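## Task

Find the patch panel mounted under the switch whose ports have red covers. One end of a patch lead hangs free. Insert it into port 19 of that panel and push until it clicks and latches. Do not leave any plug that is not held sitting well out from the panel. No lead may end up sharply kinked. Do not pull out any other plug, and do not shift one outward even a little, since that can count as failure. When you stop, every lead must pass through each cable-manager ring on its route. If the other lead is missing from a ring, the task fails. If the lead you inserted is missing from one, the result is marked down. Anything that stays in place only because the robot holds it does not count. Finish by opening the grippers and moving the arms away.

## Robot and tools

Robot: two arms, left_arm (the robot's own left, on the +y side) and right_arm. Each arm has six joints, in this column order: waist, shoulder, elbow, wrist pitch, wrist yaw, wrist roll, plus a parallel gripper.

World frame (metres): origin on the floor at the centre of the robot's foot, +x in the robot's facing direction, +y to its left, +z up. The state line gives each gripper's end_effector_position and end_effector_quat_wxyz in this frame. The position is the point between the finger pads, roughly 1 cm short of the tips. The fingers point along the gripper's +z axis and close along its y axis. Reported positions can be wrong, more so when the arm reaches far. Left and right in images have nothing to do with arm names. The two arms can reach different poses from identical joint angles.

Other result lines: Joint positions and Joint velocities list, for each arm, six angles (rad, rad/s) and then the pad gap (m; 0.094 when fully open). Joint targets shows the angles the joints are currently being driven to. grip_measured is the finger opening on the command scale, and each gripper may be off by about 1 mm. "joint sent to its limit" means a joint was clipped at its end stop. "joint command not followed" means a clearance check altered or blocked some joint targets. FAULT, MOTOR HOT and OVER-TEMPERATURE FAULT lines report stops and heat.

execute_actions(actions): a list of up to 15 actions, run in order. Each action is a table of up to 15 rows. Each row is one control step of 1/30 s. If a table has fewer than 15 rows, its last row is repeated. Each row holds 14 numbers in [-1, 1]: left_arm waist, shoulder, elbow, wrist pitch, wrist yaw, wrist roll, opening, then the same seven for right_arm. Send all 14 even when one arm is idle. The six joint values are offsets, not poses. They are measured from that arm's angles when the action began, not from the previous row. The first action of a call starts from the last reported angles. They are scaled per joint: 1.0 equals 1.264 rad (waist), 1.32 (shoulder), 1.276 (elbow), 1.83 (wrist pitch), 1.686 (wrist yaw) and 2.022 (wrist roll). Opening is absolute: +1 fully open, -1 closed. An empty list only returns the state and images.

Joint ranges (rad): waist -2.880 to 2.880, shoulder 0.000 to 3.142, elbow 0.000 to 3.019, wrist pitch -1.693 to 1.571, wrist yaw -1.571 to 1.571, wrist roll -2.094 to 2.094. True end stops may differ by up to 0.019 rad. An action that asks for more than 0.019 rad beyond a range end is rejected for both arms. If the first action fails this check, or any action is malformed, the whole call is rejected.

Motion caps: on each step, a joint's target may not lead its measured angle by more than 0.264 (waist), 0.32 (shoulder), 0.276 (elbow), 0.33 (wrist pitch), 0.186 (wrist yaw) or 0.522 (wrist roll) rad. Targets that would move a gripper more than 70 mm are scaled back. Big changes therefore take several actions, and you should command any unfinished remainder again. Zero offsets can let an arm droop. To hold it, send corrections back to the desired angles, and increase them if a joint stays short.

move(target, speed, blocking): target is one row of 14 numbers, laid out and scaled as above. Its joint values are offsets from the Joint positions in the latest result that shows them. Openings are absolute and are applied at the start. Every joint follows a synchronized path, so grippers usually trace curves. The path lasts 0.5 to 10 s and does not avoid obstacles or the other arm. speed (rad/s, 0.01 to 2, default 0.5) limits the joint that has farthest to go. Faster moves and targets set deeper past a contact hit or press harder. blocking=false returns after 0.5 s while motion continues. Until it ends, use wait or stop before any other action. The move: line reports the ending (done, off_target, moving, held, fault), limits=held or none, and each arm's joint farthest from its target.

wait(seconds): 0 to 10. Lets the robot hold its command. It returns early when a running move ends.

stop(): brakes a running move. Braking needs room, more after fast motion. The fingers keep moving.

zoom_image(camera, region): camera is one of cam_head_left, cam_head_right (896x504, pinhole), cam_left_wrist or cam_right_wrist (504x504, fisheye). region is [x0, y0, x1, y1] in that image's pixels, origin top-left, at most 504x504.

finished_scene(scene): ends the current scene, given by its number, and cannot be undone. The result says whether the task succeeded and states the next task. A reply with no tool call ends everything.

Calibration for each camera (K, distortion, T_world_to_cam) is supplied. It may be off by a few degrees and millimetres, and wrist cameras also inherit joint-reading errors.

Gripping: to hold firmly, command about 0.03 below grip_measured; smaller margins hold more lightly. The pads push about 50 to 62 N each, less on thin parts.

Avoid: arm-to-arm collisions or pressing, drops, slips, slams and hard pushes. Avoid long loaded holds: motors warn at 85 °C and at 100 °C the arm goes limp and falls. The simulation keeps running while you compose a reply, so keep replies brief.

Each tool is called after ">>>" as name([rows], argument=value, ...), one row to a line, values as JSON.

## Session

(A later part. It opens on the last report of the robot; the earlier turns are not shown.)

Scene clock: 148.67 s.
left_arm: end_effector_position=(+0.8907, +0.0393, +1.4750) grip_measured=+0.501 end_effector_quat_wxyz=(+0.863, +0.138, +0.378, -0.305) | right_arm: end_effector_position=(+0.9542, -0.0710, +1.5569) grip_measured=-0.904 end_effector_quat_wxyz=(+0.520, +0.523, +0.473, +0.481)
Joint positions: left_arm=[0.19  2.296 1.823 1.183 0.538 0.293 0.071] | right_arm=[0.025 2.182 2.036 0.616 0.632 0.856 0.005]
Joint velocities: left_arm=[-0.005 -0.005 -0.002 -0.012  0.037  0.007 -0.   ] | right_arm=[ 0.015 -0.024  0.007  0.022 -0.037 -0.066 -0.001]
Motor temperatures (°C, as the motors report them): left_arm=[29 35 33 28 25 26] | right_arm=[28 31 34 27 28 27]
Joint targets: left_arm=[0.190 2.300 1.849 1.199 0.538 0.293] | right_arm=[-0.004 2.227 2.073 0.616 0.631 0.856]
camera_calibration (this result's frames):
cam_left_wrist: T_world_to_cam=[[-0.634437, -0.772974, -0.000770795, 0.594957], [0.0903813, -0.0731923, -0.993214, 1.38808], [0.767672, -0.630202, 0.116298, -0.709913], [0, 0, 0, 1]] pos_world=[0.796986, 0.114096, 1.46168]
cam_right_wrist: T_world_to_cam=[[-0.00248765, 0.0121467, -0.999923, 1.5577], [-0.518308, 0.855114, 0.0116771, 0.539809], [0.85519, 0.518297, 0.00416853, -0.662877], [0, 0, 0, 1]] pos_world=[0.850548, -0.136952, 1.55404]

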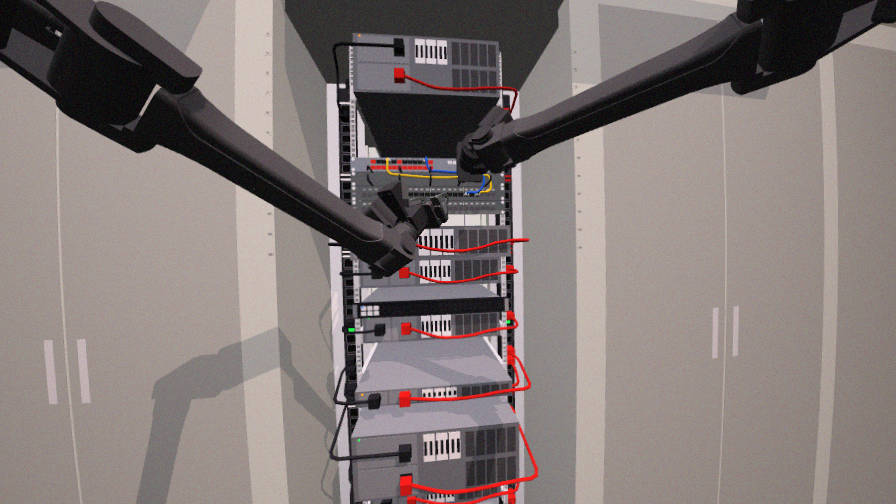

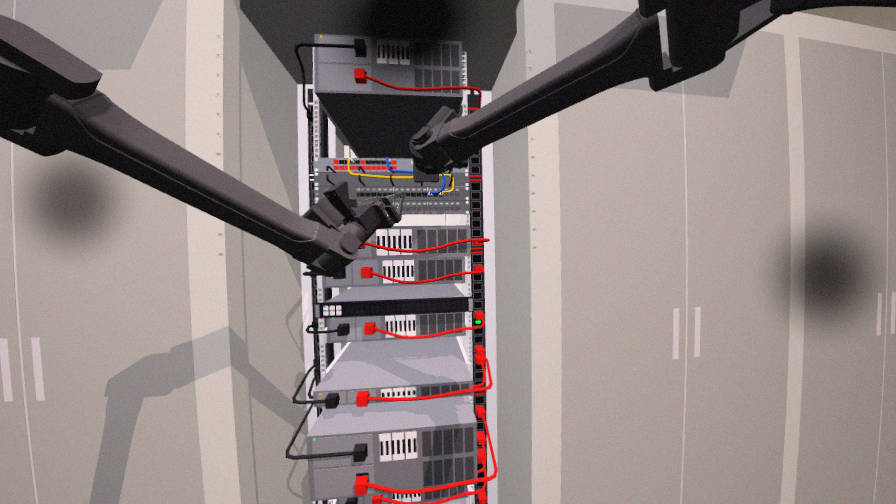

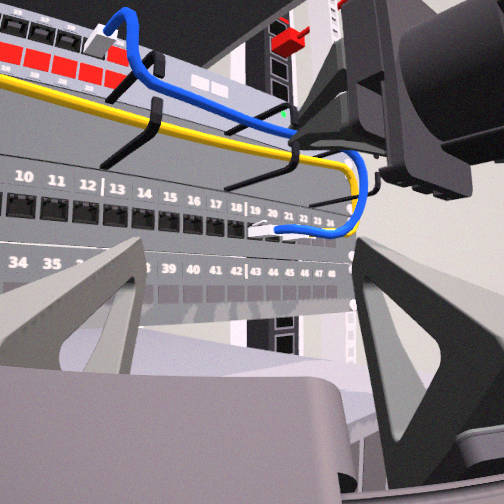

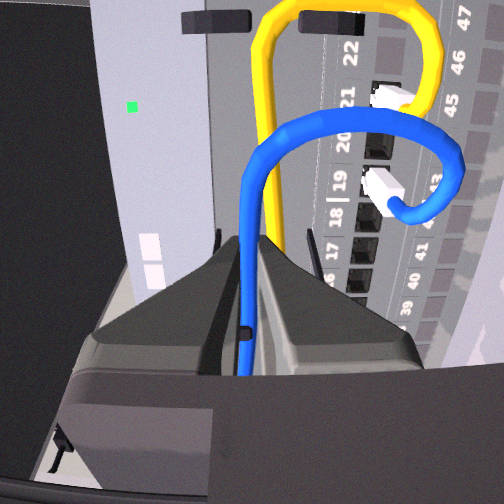

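>>> execute_actions([
  [[0,0.003,0.02,0.009,0,0,0.5, 0,0.01,0.03,0.014,-0.004,0,-0.92],[0,0.003,0.02,0.009,0,0,0.5, 0,0.01,0.03,0.02,-0.008,0,-0.92],[0,0.003,0.02,0.009,0,0,0.5, 0,0.01,0.03,0.025,-0.011,0,-0.92],[0,0.003,0.02,0.009,0,0,0.5, 0,0.01,0.03,0.03,-0.014,0,-0.92]],
  [[0,0.003,0.02,0.009,0,0,0.5, 0,0.0,0.03,0.012,0,0,-0.6]],
  [[0,0.003,0.02,0.009,0,0,0.5, 0,0.0,0.03,0.024,0,0,-0.55]],
])

Scene clock: 150.47 s.
left_arm: end_effector_position=(+0.8907, +0.0393, +1.4750) grip_measured=+0.501 end_effector_quat_wxyz=(+0.863, +0.138, +0.378, -0.305) | right_arm: end_effector_position=(+0.9533, -0.0761, +1.5685) grip_measured=-0.552 end_effector_quat_wxyz=(+0.528, +0.521, +0.449, +0.498)
Joint positions: left_arm=[0.19  2.296 1.823 1.183 0.538 0.293 0.071] | right_arm=[0.025 2.182 2.036 0.672 0.609 0.856 0.021]
Joint velocities: left_arm=[ 0.005  0.005  0.007 -0.007  0.022 -0.022 -0.   ] | right_arm=[-0.005  0.005 -0.002  0.007  0.081  0.022  0.   ]
Motor temperatures (°C, as the motors report them): left_arm=[29 35 33 28 25 26] | right_arm=[28 31 34 27 28 27]
Joint targets: left_arm=[0.190 2.300 1.849 1.199 0.538 0.293] | right_arm=[0.025 2.182 2.075 0.693 0.609 0.856]
camera_calibration (this result's frames):
cam_left_wrist: T_world_to_cam=[[-0.634437, -0.772974, -0.000770795, 0.594957], [0.0903813, -0.0731923, -0.993214, 1.38808], [0.767672, -0.630202, 0.116298, -0.709913], [0, 0, 0, 1]] pos_world=[0.796986, 0.114096, 1.46168]
cam_right_wrist: T_world_to_cam=[[0.0503422, 0.0401256, -0.997926, 1.51799], [-0.507728, 0.86147, 0.00902556, 0.538212], [0.860045, 0.506221, 0.0637412, -0.758539], [0, 0, 0, 1]] pos_world=[0.849224, -0.140576, 1.55834]

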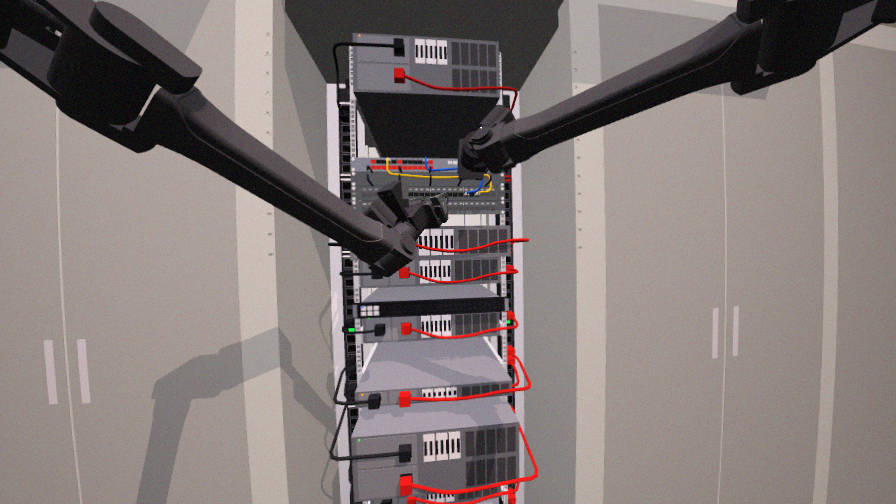

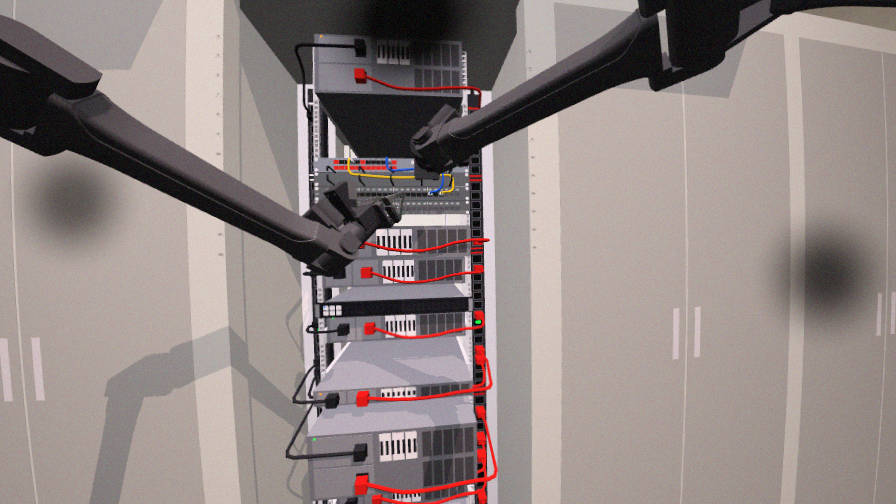

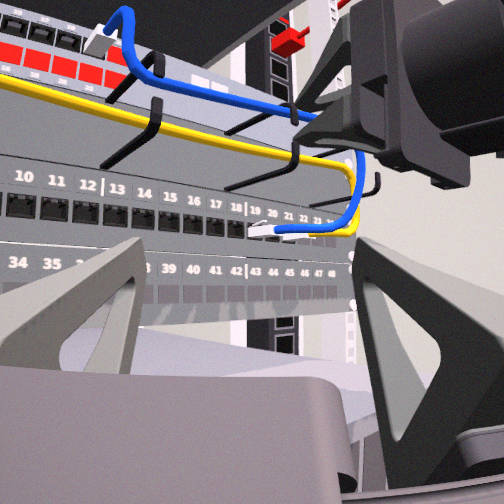

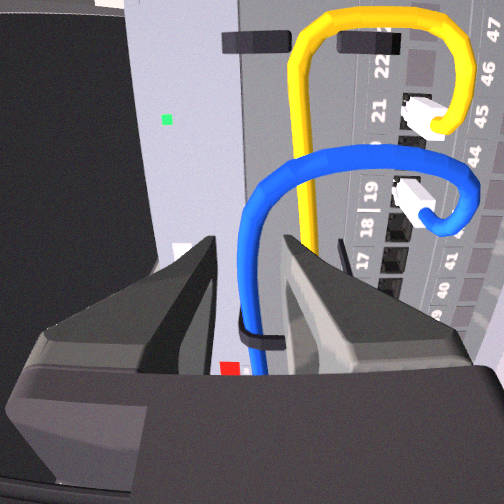

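>>> execute_actions([
  [[0,0.003,0.02,0.009,0,0,0.5, 0.0127,-0.0144,0.005,0.012,0.0024,0,-0.55],[0,0.003,0.02,0.009,0,0,0.5, 0.0127,-0.0144,0.005,0.012,0.0024,0,-0.55],[0,0.003,0.02,0.009,0,0,0.5, 0.0127,-0.0144,0.002,0.012,0.0024,0,-0.55],[0,0.003,0.02,0.009,0,0,0.5, 0.0138,-0.0177,-0.0015,0.0147,0.0031,0,-0.55],[0,0.003,0.02,0.009,0,0,0.5, 0.0149,-0.0211,-0.0087,0.0175,0.0038,0,-0.55],[0,0.003,0.02,0.009,0,0,0.5, 0.016,-0.0244,-0.0158,0.0202,0.0045,0,-0.55],[0,0.003,0.02,0.009,0,0,0.5, 0.0171,-0.0277,-0.023,0.0229,0.0052,0,-0.55],[0,0.003,0.02,0.009,0,0,0.5, 0.0182,-0.0311,-0.0302,0.0257,0.0059,0,-0.55],[0,0.003,0.02,0.009,0,0,0.5, 0.0193,-0.0344,-0.0373,0.0284,0.0066,0,-0.55],[0,0.003,0.02,0.009,0,0,0.5, 0.0193,-0.0344,-0.0445,0.0284,0.0066,0,-0.55]],
  [[0,0.003,0.02,0.009,0,0,0.5, 0.0138,-0.0177,-0.0015,0.0147,0.0031,0,-0.55],[0,0.003,0.02,0.009,0,0,0.5, 0.0149,-0.0211,-0.0087,0.0175,0.0038,0,-0.55],[0,0.003,0.02,0.009,0,0,0.5, 0.016,-0.0244,-0.0158,0.0202,0.0045,0,-0.55],[0,0.003,0.02,0.009,0,0,0.5, 0.0171,-0.0277,-0.023,0.0229,0.0052,0,-0.55],[0,0.003,0.02,0.009,0,0,0.5, 0.0182,-0.0311,-0.0302,0.0257,0.0059,0,-0.55],[0,0.003,0.02,0.009,0,0,0.5, 0.0193,-0.0344,-0.0373,0.0284,0.0066,0,-0.55],[0,0.003,0.02,0.009,0,0,0.5, 0.0193,-0.0344,-0.0445,0.0284,0.0066,0,-0.55]],
])

Scene clock: 152.50 s.
left_arm: end_effector_position=(+0.8907, +0.0393, +1.4750) grip_measured=+0.501 end_effector_quat_wxyz=(+0.863, +0.138, +0.378, -0.305) | right_arm: end_effector_position=(+0.9320, -0.0815, +1.5696) grip_measured=-0.552 end_effector_quat_wxyz=(+0.527, +0.525, +0.445, +0.500)
Joint positions: left_arm=[0.19  2.296 1.823 1.183 0.538 0.293 0.071] | right_arm=[0.037 2.126 1.929 0.734 0.623 0.856 0.021]
Joint velocities: left_arm=[ 0.005 -0.015  0.012 -0.012  0.051  0.022 -0.001] | right_arm=[-0.015 -0.015  0.002 -0.007  0.051 -0.081  0.   ]
Motor temperatures (°C, as the motors report them): left_arm=[29 35 33 28 25 26] | right_arm=[28 31 34 27 28 27]
Joint targets: left_arm=[0.190 2.300 1.849 1.199 0.538 0.293] | right_arm=[0.055 2.108 1.926 0.755 0.627 0.856]
camera_calibration (this result's frames):
cam_left_wrist: T_world_to_cam=[[-0.634437, -0.772974, -0.000770795, 0.594957], [0.0903813, -0.0731923, -0.993214, 1.38808], [0.767672, -0.630202, 0.116298, -0.709913], [0, 0, 0, 1]] pos_world=[0.796986, 0.114096, 1.46168]
cam_right_wrist: T_world_to_cam=[[0.0524098, 0.0509358, -0.997326, 1.5184], [-0.503366, 0.863893, 0.017669, 0.514566], [0.862482, 0.501094, 0.0709158, -0.751549], [0, 0, 0, 1]] pos_world=[0.827634, -0.145274, 1.55854]

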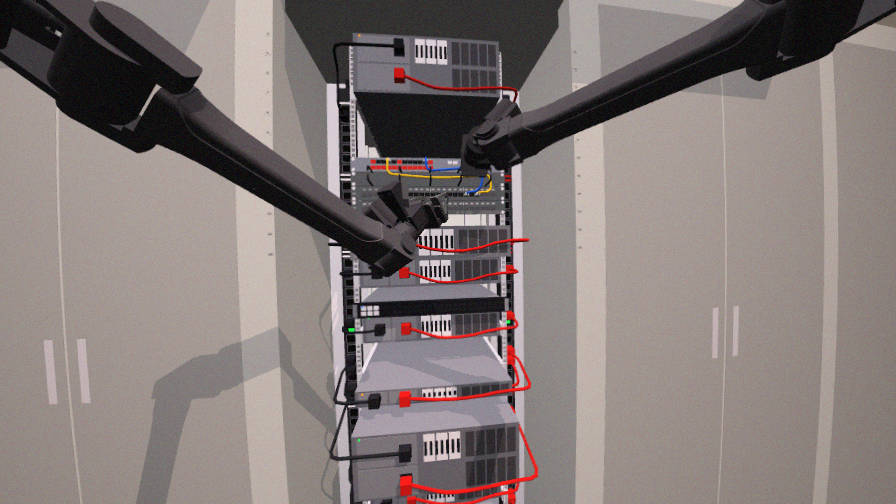

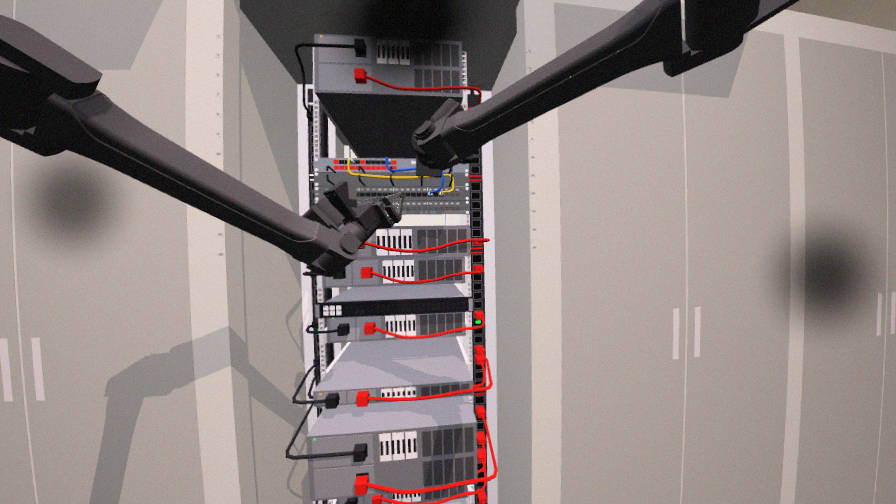

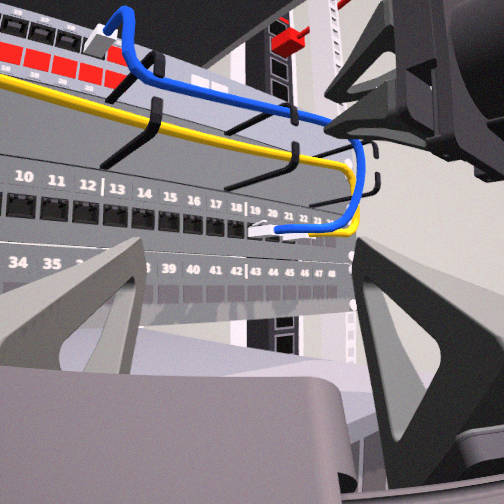

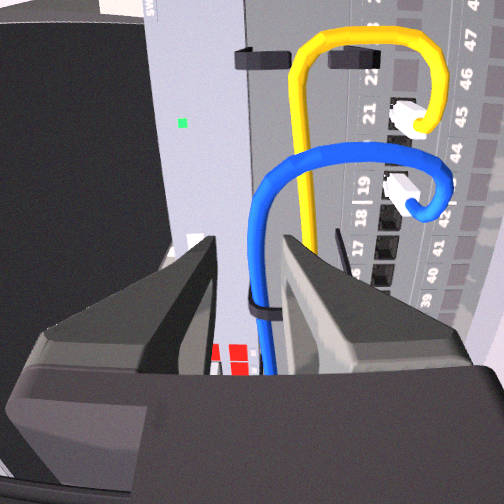

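One more careful step, then clear both arms.

>>> execute_actions([
  [[0,0.003,0.02,0.009,0,0,0.5, 0.016,-0.0177,-0.0015,0.0147,0.0031,0,-0.55],[0,0.003,0.02,0.009,0,0,0.5, 0.017,-0.0211,-0.0087,0.0175,0.0038,0,-0.55],[0,0.003,0.02,0.009,0,0,0.5, 0.018,-0.0244,-0.0158,0.0202,0.0045,0,-0.55],[0,0.003,0.02,0.009,0,0,0.5, 0.019,-0.0277,-0.023,0.0229,0.0052,0,-0.55],[0,0.003,0.02,0.009,0,0,0.5, 0.021,-0.0311,-0.0302,0.0257,0.0059,0,-0.55],[0,0.003,0.02,0.009,0,0,0.5, 0.022,-0.0344,-0.0373,0.0284,0.0066,0,-0.55],[0,0.003,0.02,0.009,0,0,0.5, 0.023,-0.038,-0.0445,0.031,0.0066,0,-0.55],[0,0.003,0.02,0.009,0,0,0.5, 0.024,-0.041,-0.052,0.034,0.0066,0,-0.55],[0,0.003,0.02,0.009,0,0,0.5, 0.025,-0.044,-0.059,0.037,0.0066,0,-0.55],[0,0.003,0.02,0.009,0,0,0.5, 0.026,-0.047,-0.066,0.04,0.0066,0,-0.55]],
])

>>> move(target=[0,-0.3,-0.4,0,0,0,0.5, 0.03,-0.3,-0.45,0.1,0,0,-0.55], speed=0.5)

Scene clock: 153.83 s.
left_arm: end_effector_position=(+0.8907, +0.0393, +1.4750) grip_measured=+0.501 end_effector_quat_wxyz=(+0.863, +0.138, +0.378, -0.305) | right_arm: end_effector_position=(+0.9119, -0.0832, +1.5760) grip_measured=-0.552 end_effector_quat_wxyz=(+0.525, +0.525, +0.438, +0.506)
Joint positions: left_arm=[0.19  2.296 1.823 1.183 0.538 0.293 0.071] | right_arm=[0.055 2.082 1.848 0.785 0.631 0.856 0.021]
Joint velocities: left_arm=[ 0.015 -0.015  0.002  0.002 -0.037 -0.022  0.001] | right_arm=[ 0.024 -0.005 -0.012  0.017  0.037 -0.022  0.   ]
Motor temperatures (°C, as the motors report them): left_arm=[29 35 33 28 25 26] | right_arm=[28 31 34 27 28 27]
Joint targets: left_arm=[0.190 2.300 1.849 1.199 0.538 0.293] | right_arm=[0.070 2.064 1.845 0.807 0.634 0.856]
camera_calibration (this result's frames):
cam_left_wrist: T_world_to_cam=[[-0.634437, -0.772974, -0.000770795, 0.594957], [0.0903813, -0.0731923, -0.993214, 1.38808], [0.767672, -0.630202, 0.116298, -0.709913], [0, 0, 0, 1]] pos_world=[0.796986, 0.114096, 1.46168]
cam_right_wrist: T_world_to_cam=[[0.0636707, 0.065625, -0.995811, 1.51449], [-0.505071, 0.862728, 0.0245612, 0.496368], [0.860726, 0.501391, 0.0880758, -0.759166], [0, 0, 0, 1]] pos_world=[0.807706, -0.14698, 1.56281]

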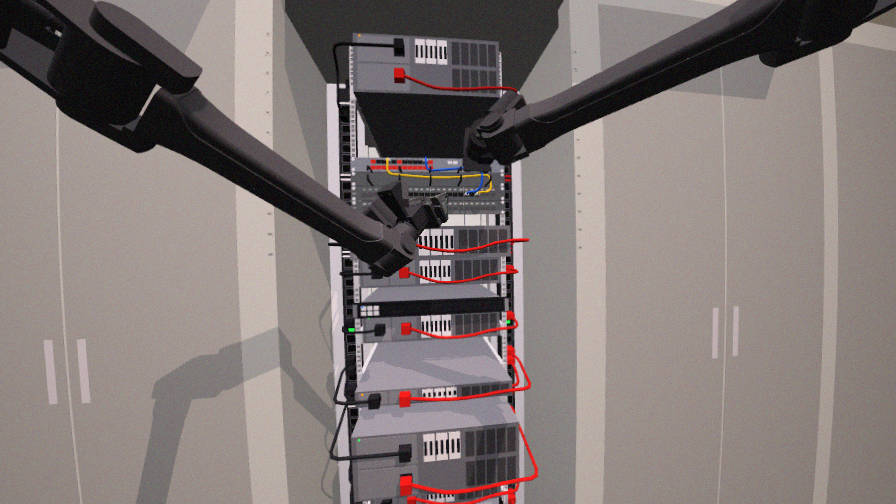

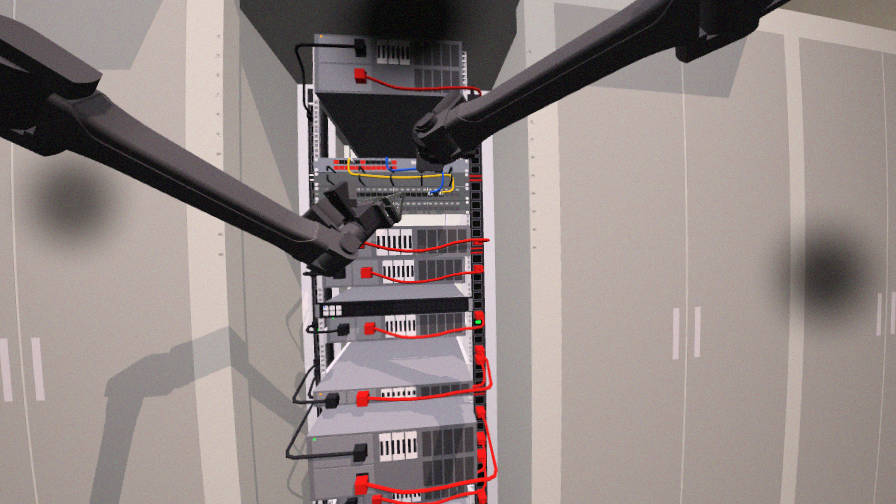

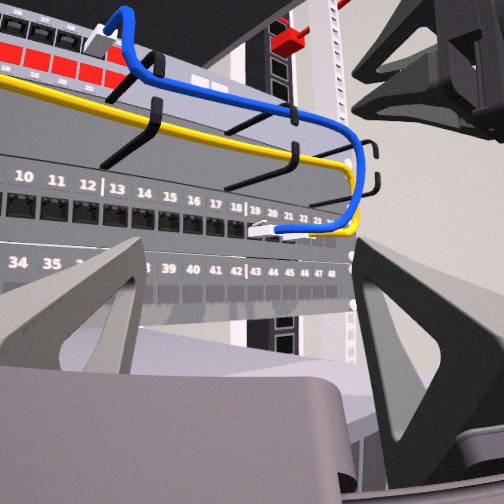

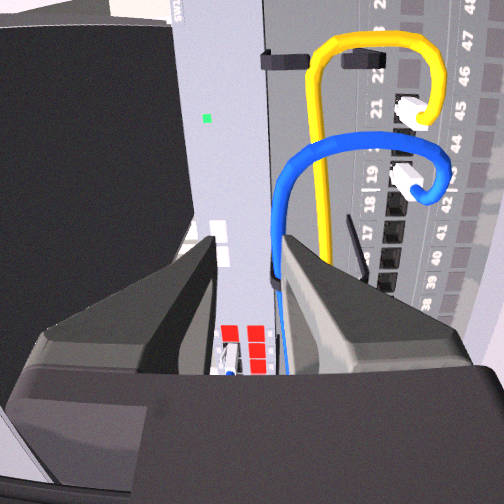

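Scene clock: 155.47 s.
left_arm: end_effector_position=(+0.7963, +0.1041, +1.5059) grip_measured=+0.501 end_effector_quat_wxyz=(+0.826, +0.156, +0.426, -0.334) | right_arm: end_effector_position=(+0.7899, -0.1690, +1.5783) grip_measured=-0.552 end_effector_quat_wxyz=(+0.517, +0.518, +0.450, +0.512)
Joint positions: left_arm=[0.19  1.924 1.311 1.183 0.538 0.293 0.071] | right_arm=[0.078 1.695 1.274 0.949 0.631 0.856 0.021]
Joint velocities: left_arm=[-0.015  0.005  0.002  0.022  0.037 -0.066 -0.   ] | right_arm=[-0.015 -0.005  0.007 -0.007 -0.007 -0.066  0.   ]
Motor temperatures (°C, as the motors report them): left_arm=[29 35 33 28 25 26] | right_arm=[28 31 34 27 28 27]
Joint targets: left_arm=[0.190 1.900 1.313 1.183 0.538 0.293] | right_arm=[0.093 1.686 1.274 0.969 0.631 0.856]
move: off_target (left_arm); limits=none; left_arm: farthest joint: the shoulder, 0.024 radians from its target (0.396 radians at the start); right_arm: farthest joint: the wrist pitch, 0.019 radians from its target (0.183 radians at the start)
camera_calibration (this result's frames):
cam_left_wrist: T_world_to_cam=[[-0.687832, -0.725106, 0.0332944, 0.57135], [-0.0215096, -0.0254871, -0.999444, 1.52553], [0.725551, -0.688165, 0.00193409, -0.3884], [0, 0, 0, 1]] pos_world=[0.707611, 0.185887, 1.50641]
cam_right_wrist: T_world_to_cam=[[0.0563397, 0.0614386, -0.99652, 1.53638], [-0.531975, 0.846471, 0.0221117, 0.531094], [0.844884, 0.528877, 0.0803738, -0.582004], [0, 0, 0, 1]] pos_world=[0.687696, -0.236139, 1.56606]

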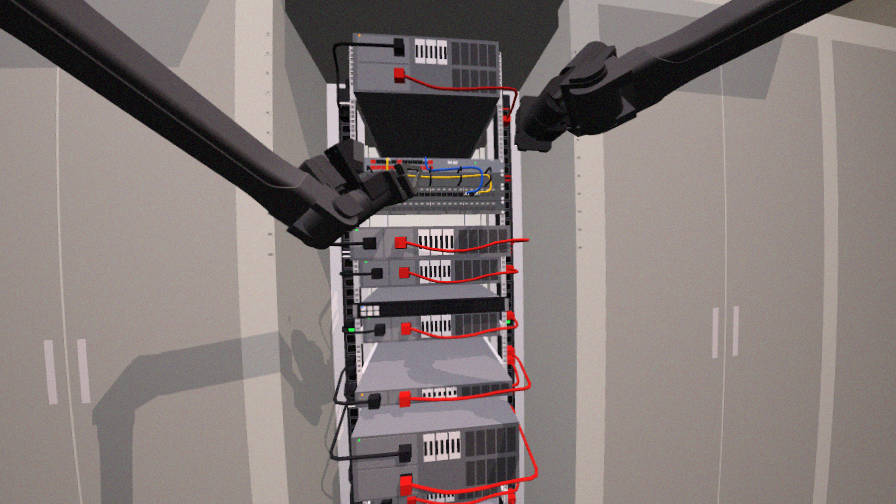

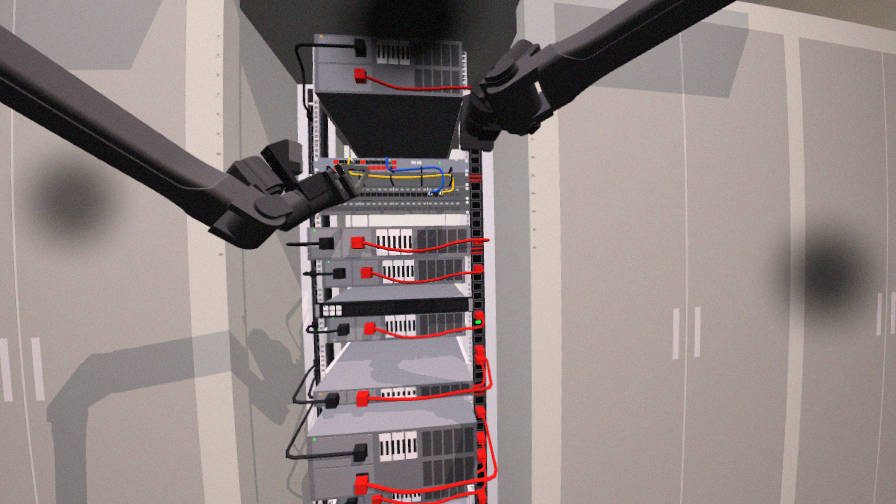

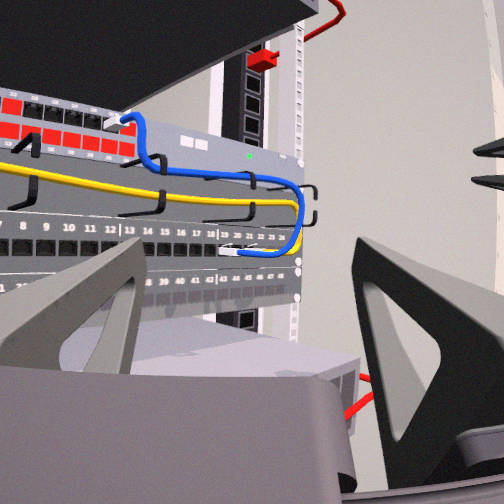

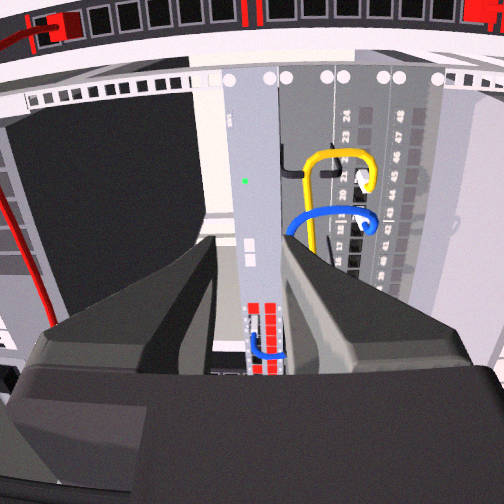

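>>> finished_scene(scene=1)

The scene is finished: the task was done.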